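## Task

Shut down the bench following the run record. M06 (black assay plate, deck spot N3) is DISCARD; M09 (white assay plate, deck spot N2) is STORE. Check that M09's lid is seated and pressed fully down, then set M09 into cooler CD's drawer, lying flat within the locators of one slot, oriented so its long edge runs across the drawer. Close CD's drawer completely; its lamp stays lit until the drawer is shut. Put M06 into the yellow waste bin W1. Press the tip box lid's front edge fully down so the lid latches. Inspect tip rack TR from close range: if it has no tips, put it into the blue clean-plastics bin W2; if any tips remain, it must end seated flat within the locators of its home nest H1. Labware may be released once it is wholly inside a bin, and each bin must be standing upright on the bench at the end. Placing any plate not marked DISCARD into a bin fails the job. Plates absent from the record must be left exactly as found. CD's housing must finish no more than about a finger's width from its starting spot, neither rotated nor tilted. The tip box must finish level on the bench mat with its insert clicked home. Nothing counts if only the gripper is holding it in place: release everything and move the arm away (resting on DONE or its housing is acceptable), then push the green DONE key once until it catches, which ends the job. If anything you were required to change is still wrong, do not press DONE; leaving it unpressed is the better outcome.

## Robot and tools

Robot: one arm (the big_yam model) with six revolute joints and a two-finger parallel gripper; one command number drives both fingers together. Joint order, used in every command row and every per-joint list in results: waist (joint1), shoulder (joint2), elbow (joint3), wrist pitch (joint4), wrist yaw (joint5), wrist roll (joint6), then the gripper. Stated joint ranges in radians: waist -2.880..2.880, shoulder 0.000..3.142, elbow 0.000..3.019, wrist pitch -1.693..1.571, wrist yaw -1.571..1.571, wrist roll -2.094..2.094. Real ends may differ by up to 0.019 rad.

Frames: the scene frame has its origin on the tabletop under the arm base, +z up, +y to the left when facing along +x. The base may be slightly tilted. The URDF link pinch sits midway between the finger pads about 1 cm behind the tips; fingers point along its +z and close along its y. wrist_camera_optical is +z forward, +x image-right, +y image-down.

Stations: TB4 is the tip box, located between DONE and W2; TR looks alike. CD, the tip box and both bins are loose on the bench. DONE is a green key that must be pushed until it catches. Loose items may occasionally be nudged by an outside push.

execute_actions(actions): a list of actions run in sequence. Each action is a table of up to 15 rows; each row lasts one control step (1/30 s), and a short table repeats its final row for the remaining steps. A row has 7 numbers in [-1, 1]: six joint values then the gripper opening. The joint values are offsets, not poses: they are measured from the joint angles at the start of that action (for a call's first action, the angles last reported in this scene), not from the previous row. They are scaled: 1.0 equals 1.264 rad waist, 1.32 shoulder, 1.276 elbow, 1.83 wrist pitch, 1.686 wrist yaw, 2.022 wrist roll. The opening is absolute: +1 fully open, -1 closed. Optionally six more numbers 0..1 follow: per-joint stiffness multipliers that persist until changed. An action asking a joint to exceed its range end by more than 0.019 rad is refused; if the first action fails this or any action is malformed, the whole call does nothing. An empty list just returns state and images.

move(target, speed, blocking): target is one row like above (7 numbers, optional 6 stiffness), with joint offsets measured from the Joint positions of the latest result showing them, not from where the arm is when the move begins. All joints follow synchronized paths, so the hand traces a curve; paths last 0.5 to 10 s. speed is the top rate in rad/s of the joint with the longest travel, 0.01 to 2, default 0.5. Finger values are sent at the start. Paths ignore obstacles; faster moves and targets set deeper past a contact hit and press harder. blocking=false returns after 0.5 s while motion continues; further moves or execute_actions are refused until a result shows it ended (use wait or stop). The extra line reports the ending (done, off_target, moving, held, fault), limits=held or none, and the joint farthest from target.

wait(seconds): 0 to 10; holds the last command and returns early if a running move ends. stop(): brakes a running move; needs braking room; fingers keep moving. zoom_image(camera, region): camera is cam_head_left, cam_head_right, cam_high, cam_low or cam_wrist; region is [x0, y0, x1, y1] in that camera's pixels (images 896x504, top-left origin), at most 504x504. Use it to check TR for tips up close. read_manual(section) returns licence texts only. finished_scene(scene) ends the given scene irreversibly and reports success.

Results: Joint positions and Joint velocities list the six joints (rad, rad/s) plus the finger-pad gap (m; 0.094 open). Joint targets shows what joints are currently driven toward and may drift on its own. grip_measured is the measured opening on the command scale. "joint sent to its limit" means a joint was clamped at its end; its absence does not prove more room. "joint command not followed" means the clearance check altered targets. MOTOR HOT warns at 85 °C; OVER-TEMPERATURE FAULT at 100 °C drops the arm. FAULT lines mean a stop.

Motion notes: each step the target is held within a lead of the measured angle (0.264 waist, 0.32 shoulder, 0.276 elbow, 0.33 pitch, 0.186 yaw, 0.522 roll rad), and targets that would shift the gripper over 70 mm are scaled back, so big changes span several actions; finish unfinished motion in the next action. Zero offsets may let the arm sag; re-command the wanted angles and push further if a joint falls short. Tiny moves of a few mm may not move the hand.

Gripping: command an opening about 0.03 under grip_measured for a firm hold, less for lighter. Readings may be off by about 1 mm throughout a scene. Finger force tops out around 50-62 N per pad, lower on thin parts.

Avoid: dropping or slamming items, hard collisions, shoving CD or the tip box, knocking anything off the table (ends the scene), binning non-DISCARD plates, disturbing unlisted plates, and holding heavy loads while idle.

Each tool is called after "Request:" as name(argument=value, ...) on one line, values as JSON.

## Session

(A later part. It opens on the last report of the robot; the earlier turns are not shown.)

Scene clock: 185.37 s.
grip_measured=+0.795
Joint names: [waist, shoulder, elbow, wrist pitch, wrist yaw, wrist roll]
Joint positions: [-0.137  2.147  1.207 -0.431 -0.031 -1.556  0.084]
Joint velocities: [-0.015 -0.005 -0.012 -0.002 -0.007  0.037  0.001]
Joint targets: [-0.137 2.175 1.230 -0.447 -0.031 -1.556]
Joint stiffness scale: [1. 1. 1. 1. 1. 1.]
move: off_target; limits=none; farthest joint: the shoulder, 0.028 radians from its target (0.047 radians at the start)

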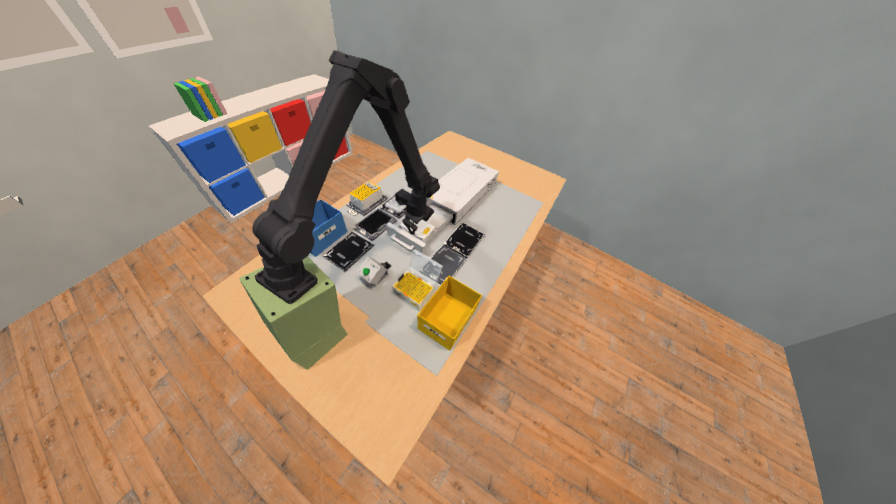

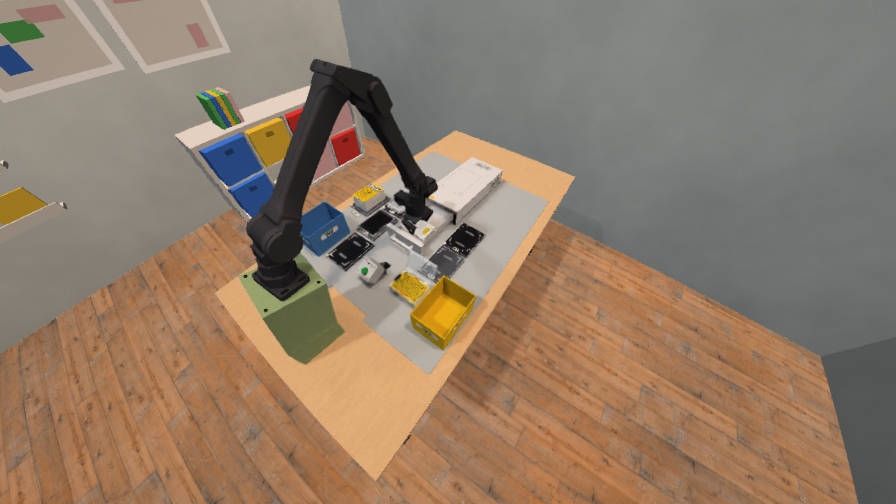

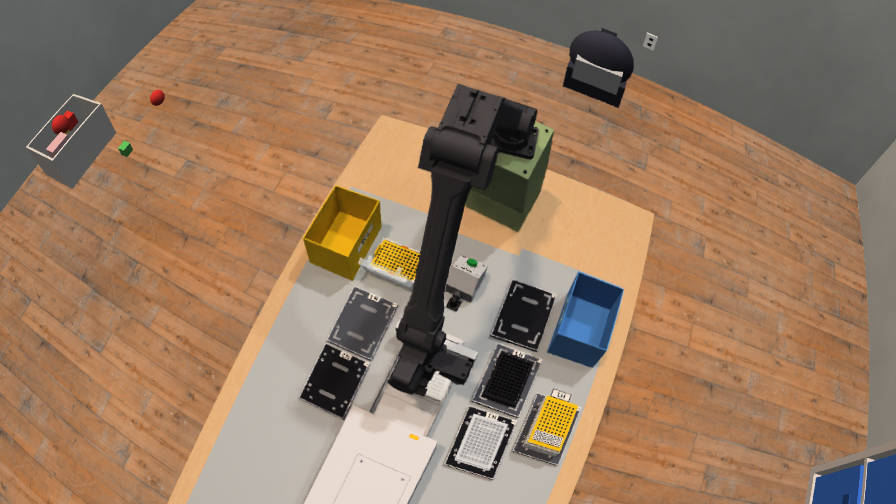

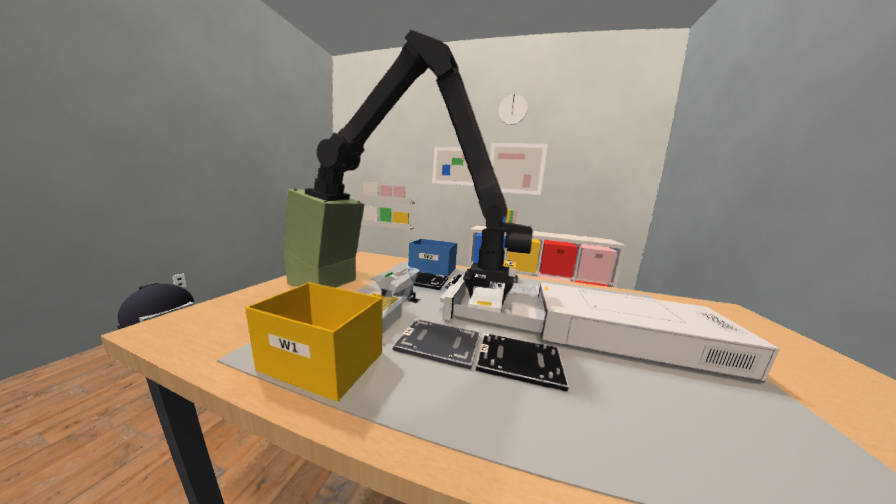

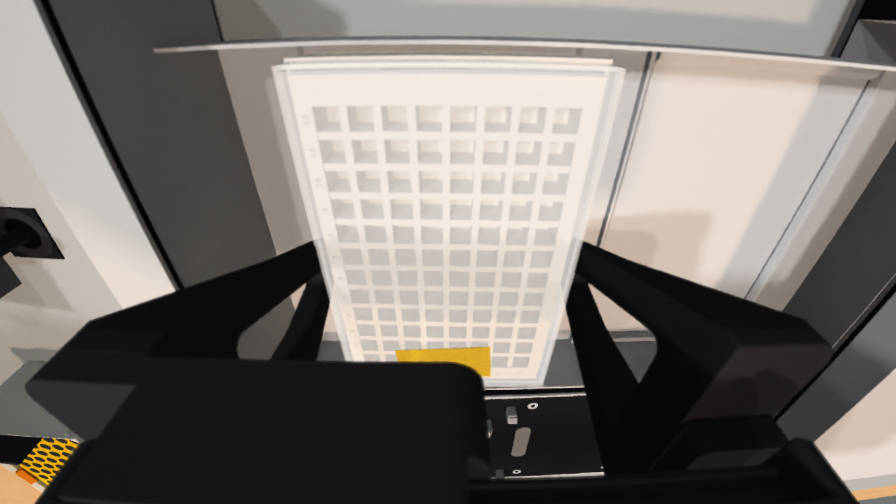

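Request:
move(target=[0,0.038,0.015,0.021,0,0,0.76], speed=0.04)

Request:
zoom_image(camera="cam_wrist", region=[240,20,680,140])

Scene clock: 190.73 s.
grip_measured=+0.795
Joint names: [waist, shoulder, elbow, wrist pitch, wrist yaw, wrist roll]
Joint positions: [-0.137  2.17   1.207 -0.409 -0.031 -1.556  0.084]
Joint velocities: [-0.015 -0.024 -0.012 -0.007 -0.022 -0.007 -0.001]
Joint targets: [-0.137 2.197 1.226 -0.392 -0.031 -1.556]
Joint stiffness scale: [1. 1. 1. 1. 1. 1.]
move: off_target; limits=none; farthest joint: the shoulder, 0.027 radians from its target (0.050 radians at the start)

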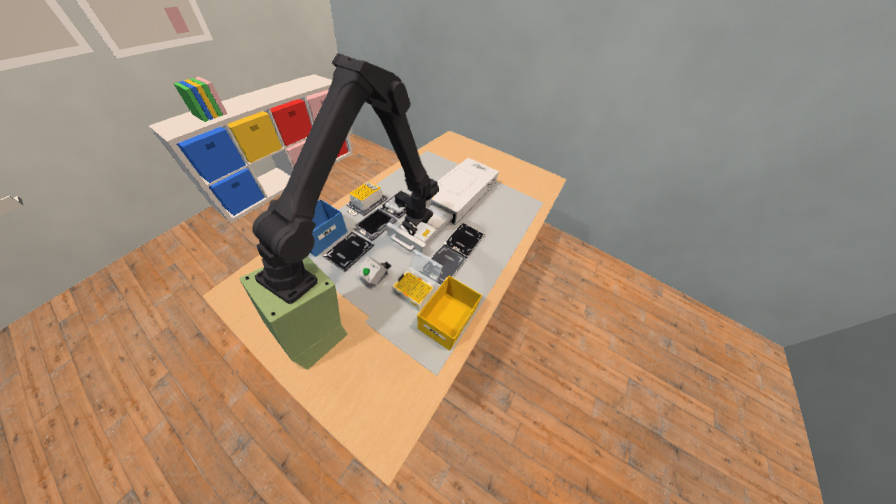

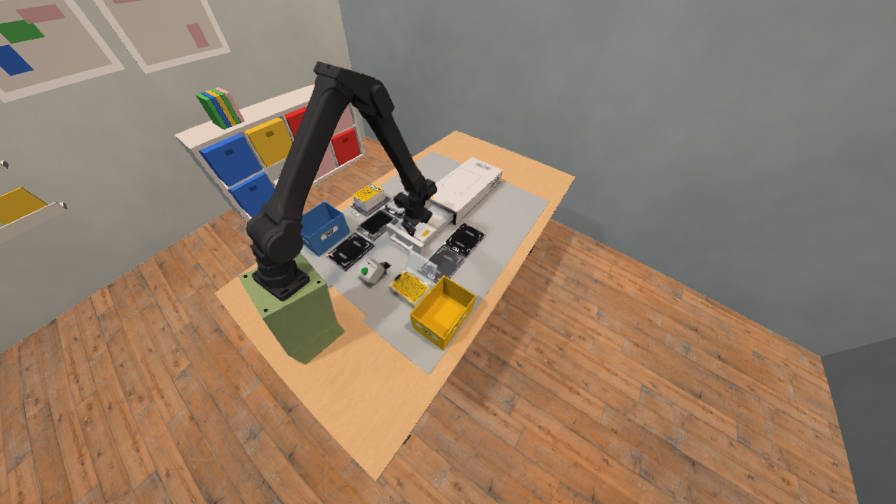

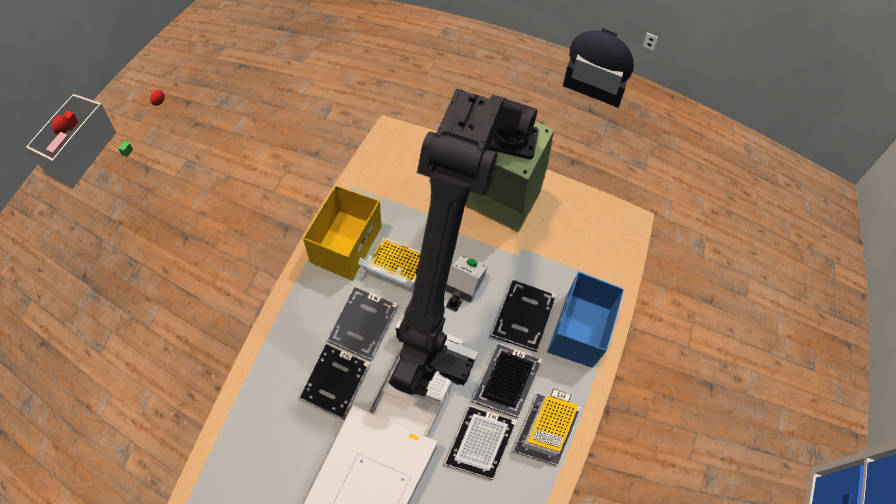

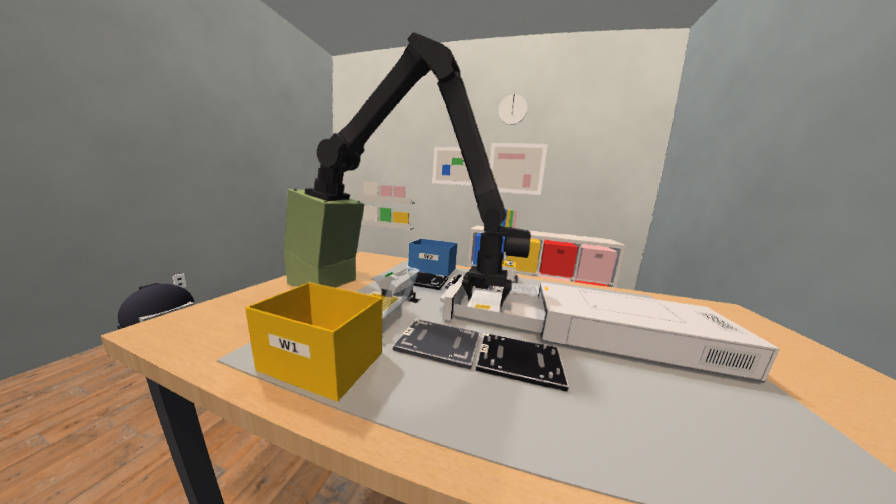

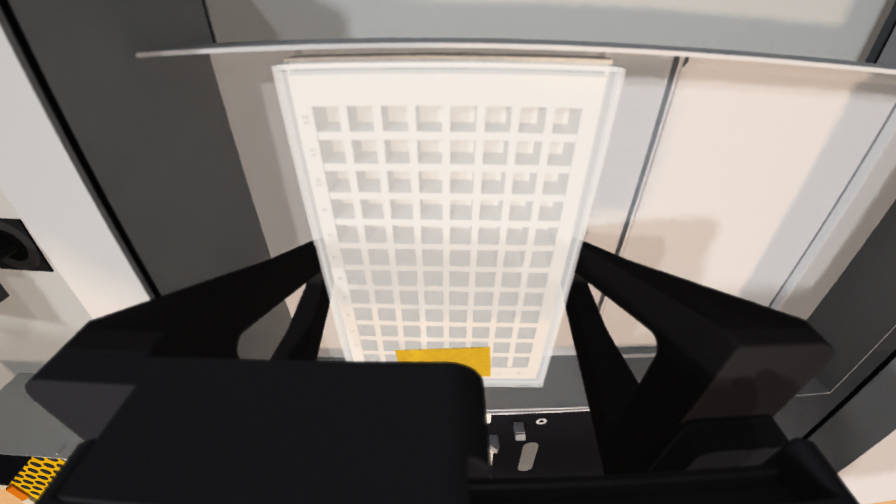

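Region (240, 20, 680, 140) of cam_wrist's 896x504 image, scaled by 1.145, with more detail than that image has; it fills the top 137 rows of this view, and the rest is white.

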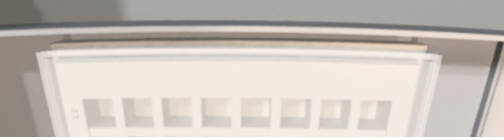

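Request:
move(target=[-0.013,0.034,0.026,0.014,0,0,0.76], speed=0.03)

Request:
zoom_image(camera="cam_wrist", region=[240,20,740,140])

Scene clock: 197.03 s.
grip_measured=+0.795
Joint names: [waist, shoulder, elbow, wrist pitch, wrist yaw, wrist roll]
Joint positions: [-0.143  2.185  1.217 -0.4   -0.031 -1.556  0.084]
Joint velocities: [ 0.005  0.005 -0.002  0.022 -0.037  0.051 -0.   ]
Joint targets: [-0.154 2.214 1.240 -0.383 -0.031 -1.556]
Joint stiffness scale: [1. 1. 1. 1. 1. 1.]
move: off_target; limits=none; farthest joint: the shoulder, 0.030 radians from its target (0.045 radians at the start)

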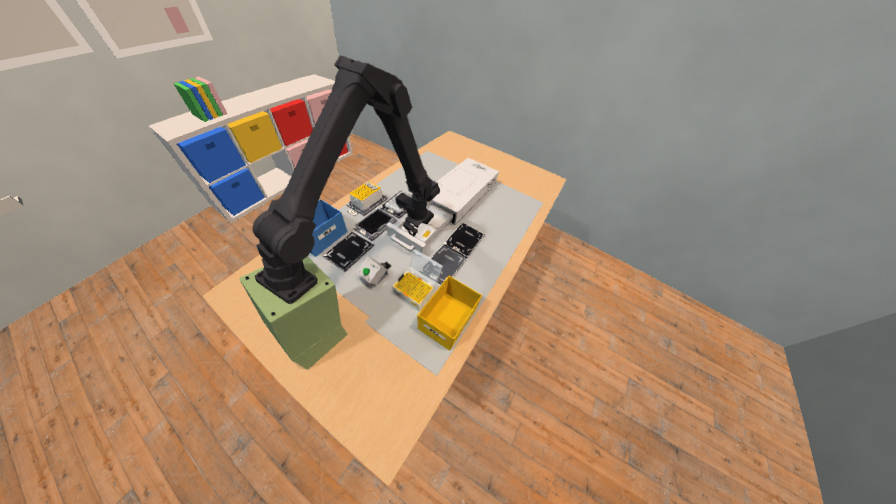

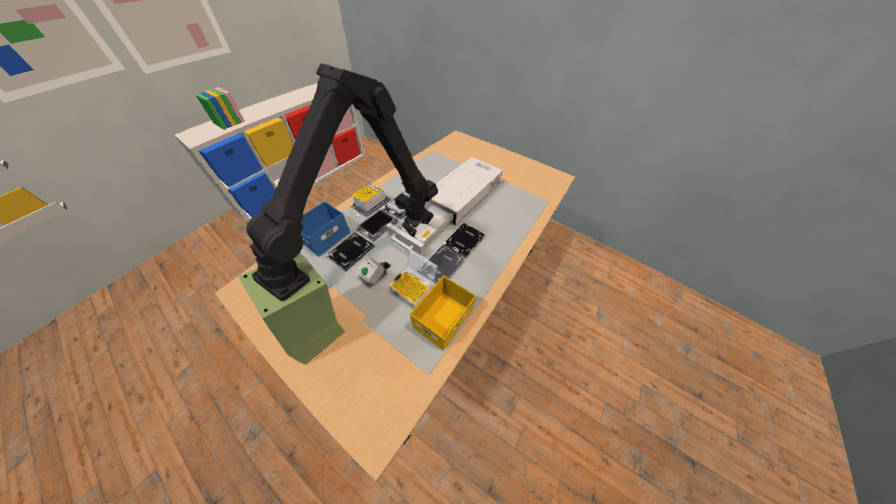

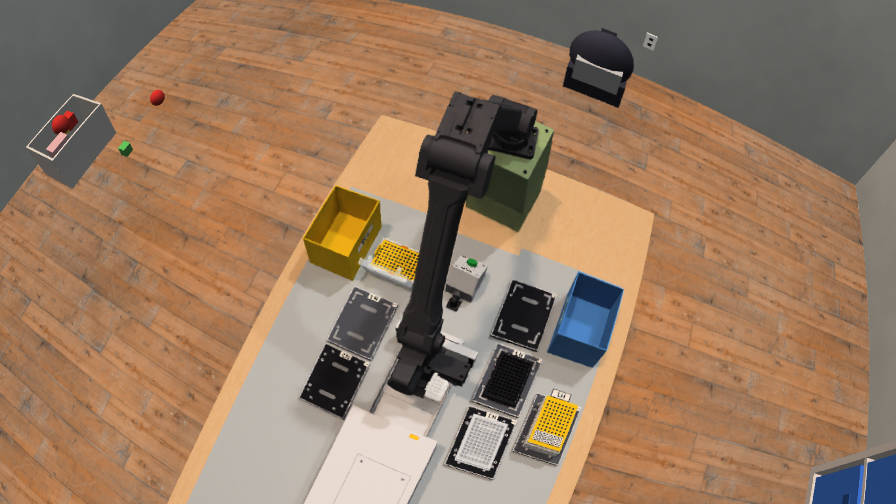

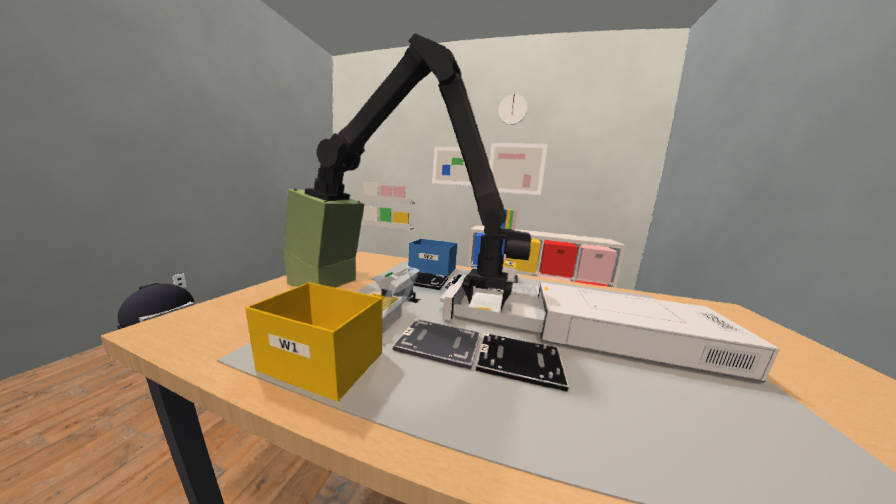

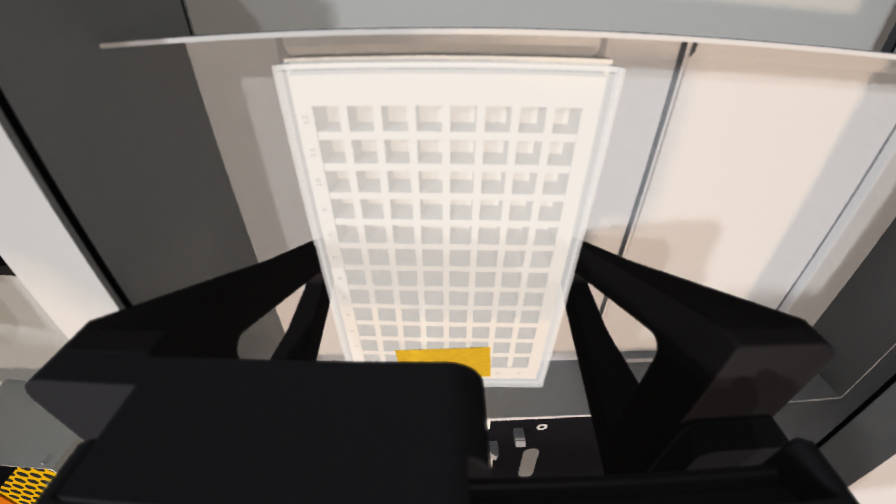

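Region (240, 20, 740, 140) of cam_wrist's 896x504 image, scaled by 1.008, with more detail than that image has; it fills the top 121 rows of this view, and the rest is white.

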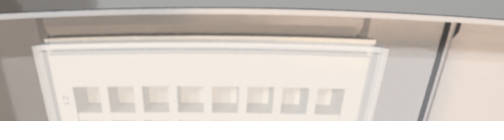

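Request:
move(target=[0,0.033,0.0,0.016,0,0,0.76], speed=0.03)

Request:
zoom_image(camera="cam_wrist", region=[240,20,740,140])

Scene clock: 202.10 s.
grip_measured=+0.795
Joint names: [waist, shoulder, elbow, wrist pitch, wrist yaw, wrist roll]
Joint positions: [-0.143  2.188  1.217 -0.396 -0.031 -1.556  0.084]
Joint velocities: [-0.015 -0.005 -0.022 -0.012 -0.051 -0.051  0.001]
Joint targets: [-0.143 2.229 1.217 -0.371 -0.031 -1.556]
Joint stiffness scale: [1. 1. 1. 1. 1. 1.]
move: off_target; limits=none; farthest joint: the shoulder, 0.041 radians from its target (0.043 radians at the start)

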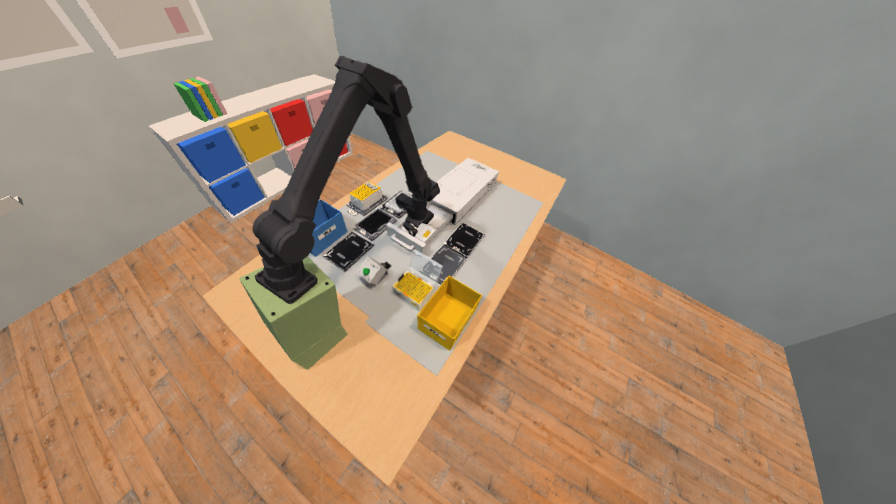

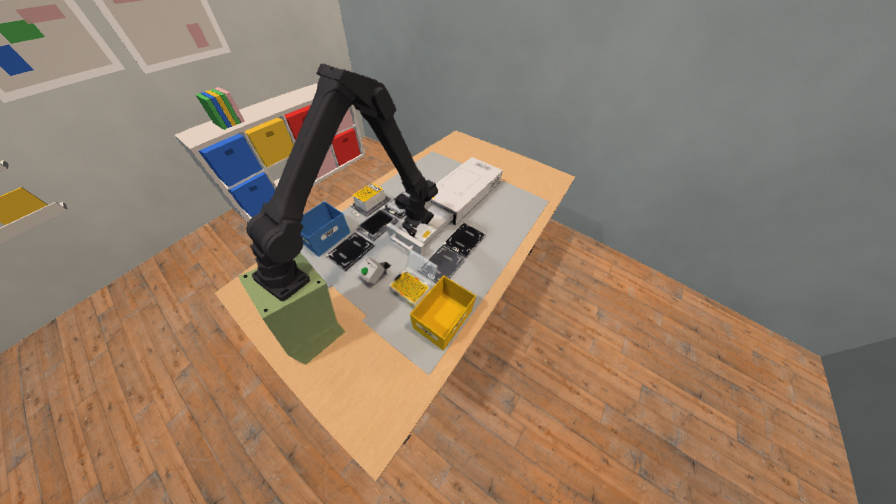

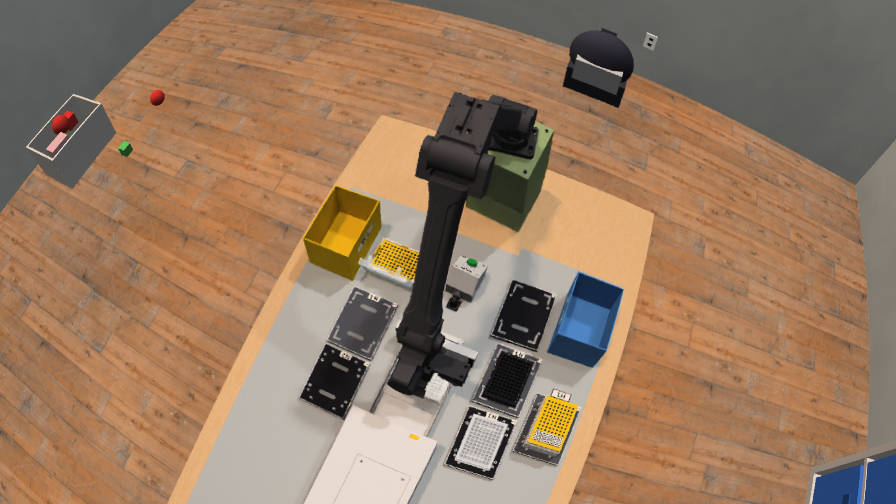

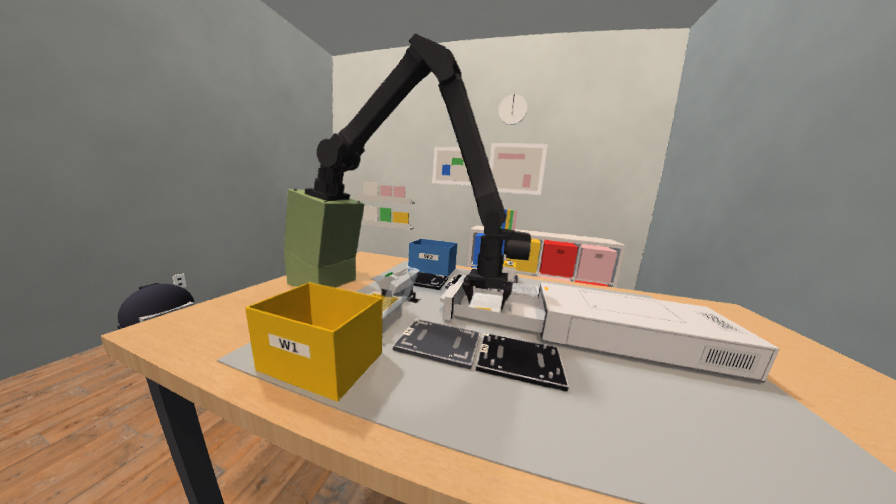

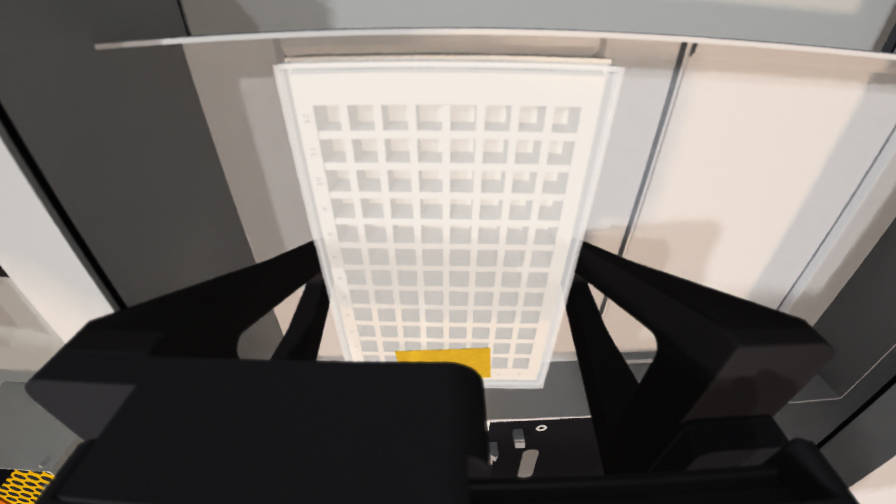

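Region (240, 20, 740, 140) of cam_wrist's 896x504 image, scaled by 1.008, with more detail than that image has; it fills the top 121 rows of this view, and the rest is white.

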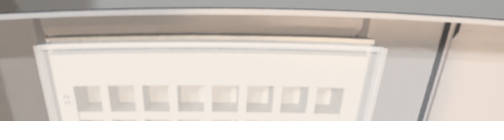

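Request:
move(target=[0,0.0,-0.008,0.0,0,0,0.76], speed=0.02)

Request:
zoom_image(camera="cam_wrist", region=[240,20,740,140])

Scene clock: 207.90 s.
grip_measured=+0.795
Joint names: [waist, shoulder, elbow, wrist pitch, wrist yaw, wrist roll]
Joint positions: [-0.143  2.187  1.216 -0.396 -0.031 -1.556  0.084]
Joint velocities: [-0.015  0.005 -0.017 -0.002 -0.066  0.007  0.001]
Joint targets: [-0.143 2.187 1.207 -0.396 -0.031 -1.556]
Joint stiffness scale: [1. 1. 1. 1. 1. 1.]
move: done; limits=none; farthest joint: the elbow, 0.009 radians from its target (0.010 radians at the start)

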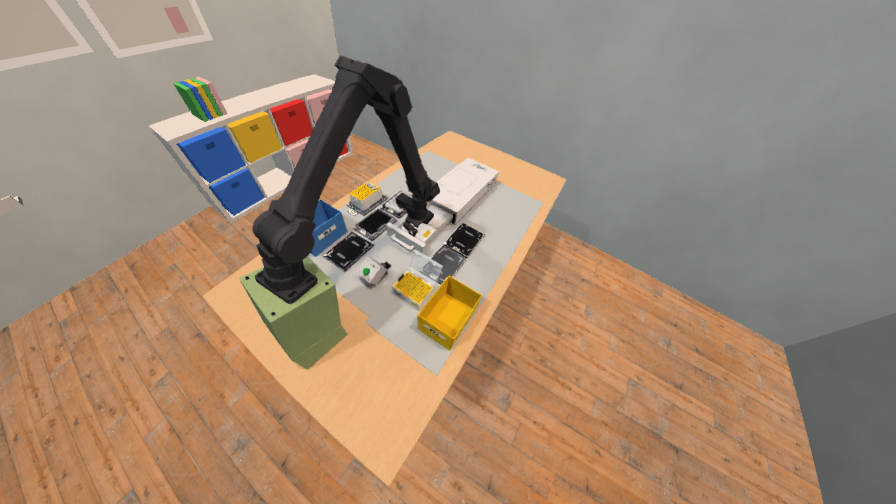

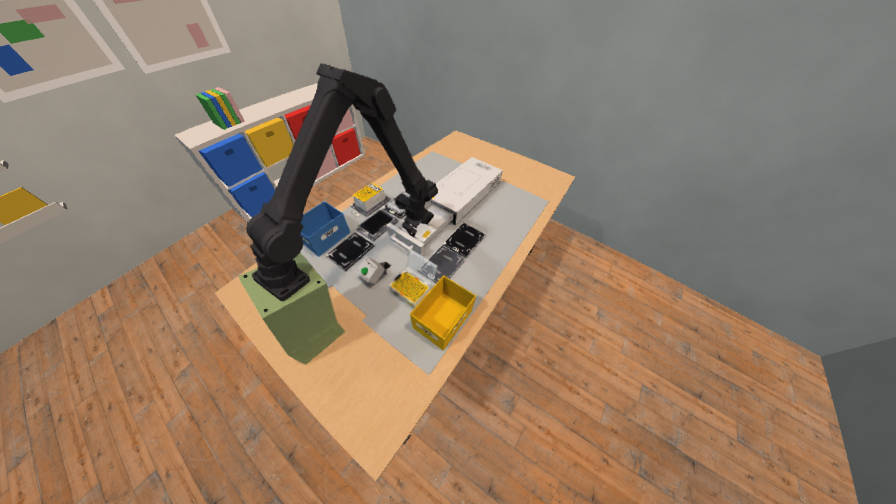

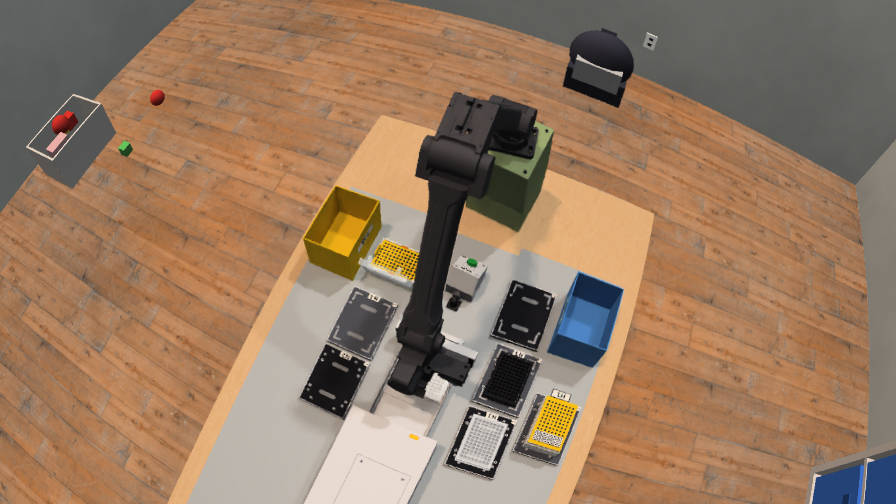

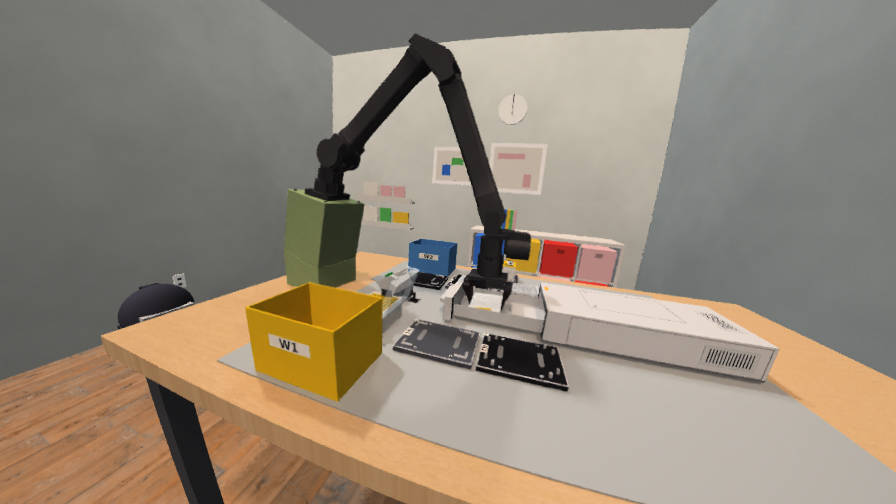

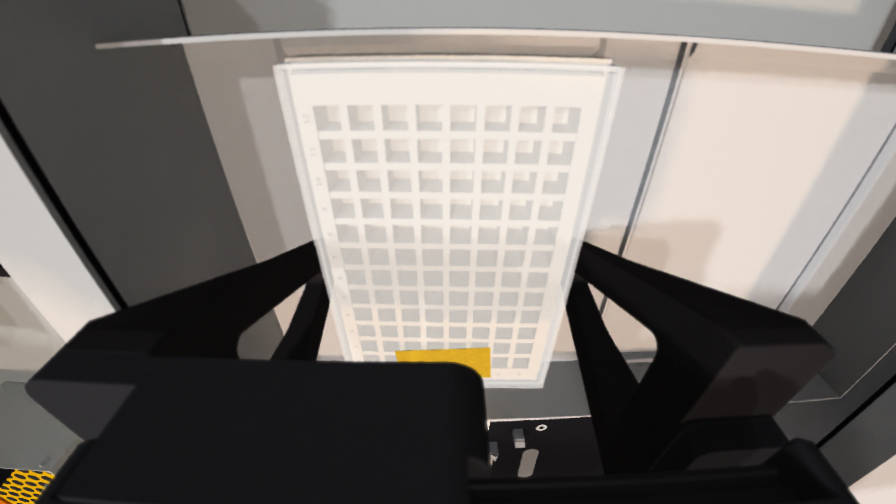

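Region (240, 20, 740, 140) of cam_wrist's 896x504 image, scaled by 1.008, with more detail than that image has; it fills the top 121 rows of this view, and the rest is white.

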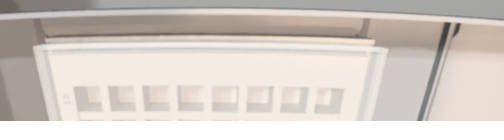

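Request:
move(target=[0,-0.012,-0.012,0.0,0,0,0.76], speed=0.02)

Request:
zoom_image(camera="cam_wrist", region=[240,20,740,140])

Scene clock: 211.00 s.
grip_measured=+0.795
Joint names: [waist, shoulder, elbow, wrist pitch, wrist yaw, wrist roll]
Joint positions: [-0.143  2.182  1.209 -0.396 -0.031 -1.556  0.084]
Joint velocities: [-0.005 -0.005 -0.017  0.007  0.066 -0.007 -0.   ]
Joint targets: [-0.143 2.171 1.201 -0.396 -0.031 -1.556]
Joint stiffness scale: [1. 1. 1. 1. 1. 1.]
move: done; limits=none; farthest joint: the shoulder, 0.011 radians from its target (0.016 radians at the start)

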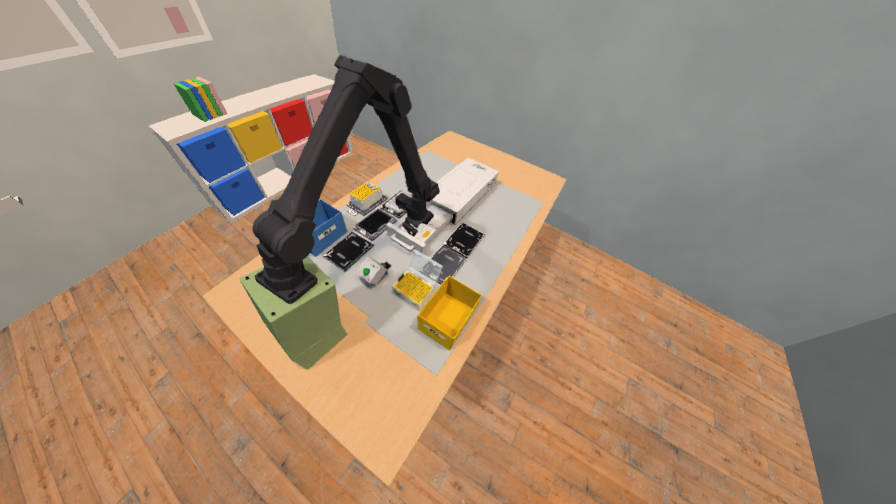

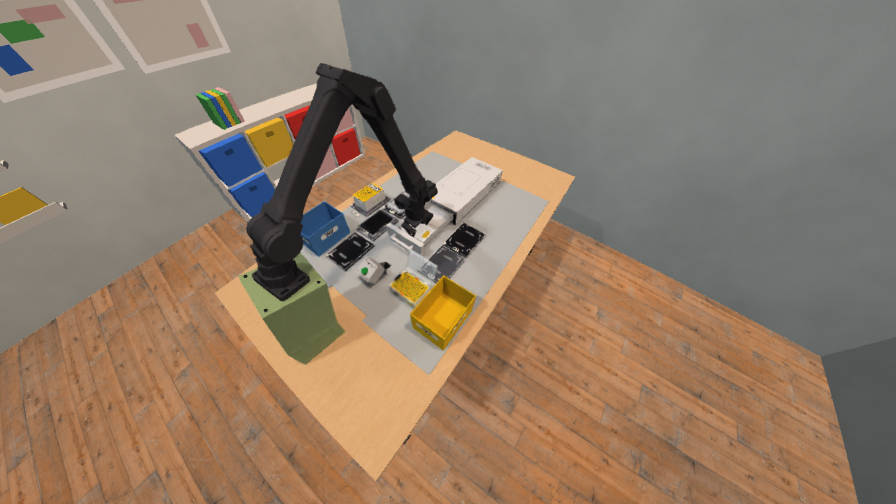

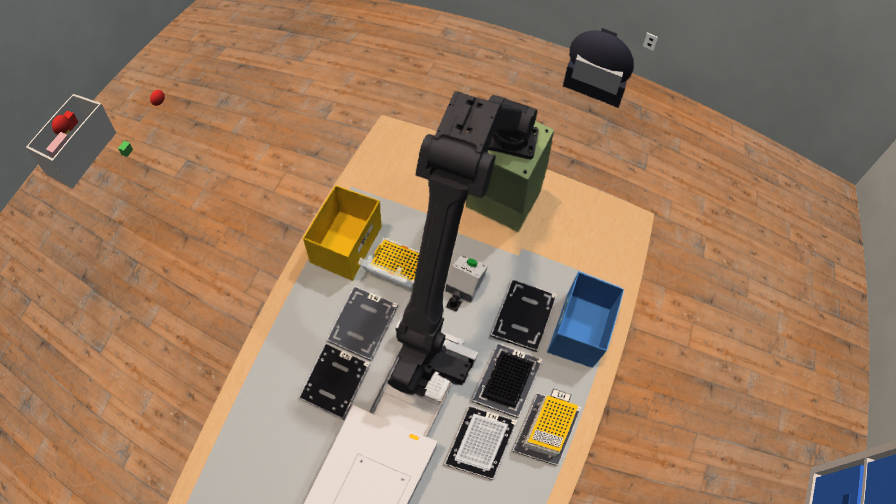

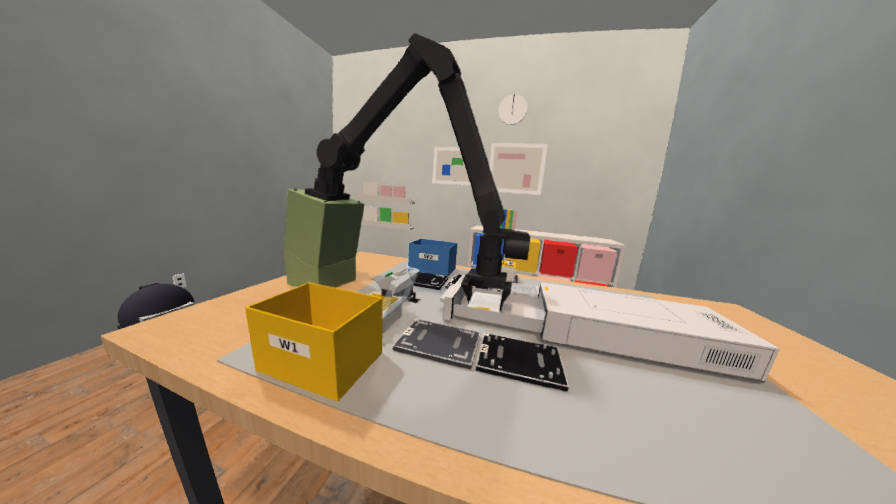

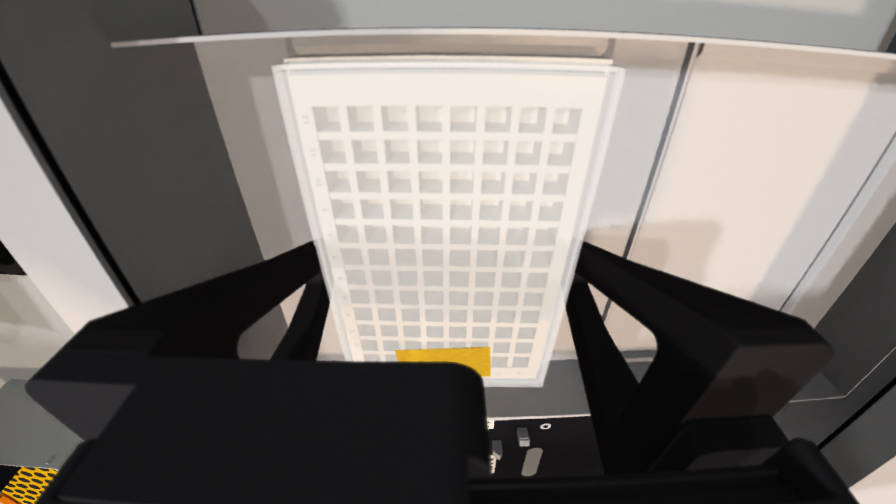

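Region (240, 20, 740, 140) of cam_wrist's 896x504 image, scaled by 1.008, with more detail than that image has; it fills the top 121 rows of this view, and the rest is white.

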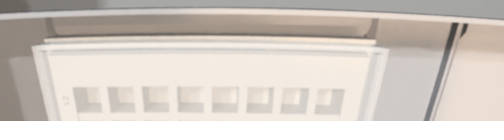

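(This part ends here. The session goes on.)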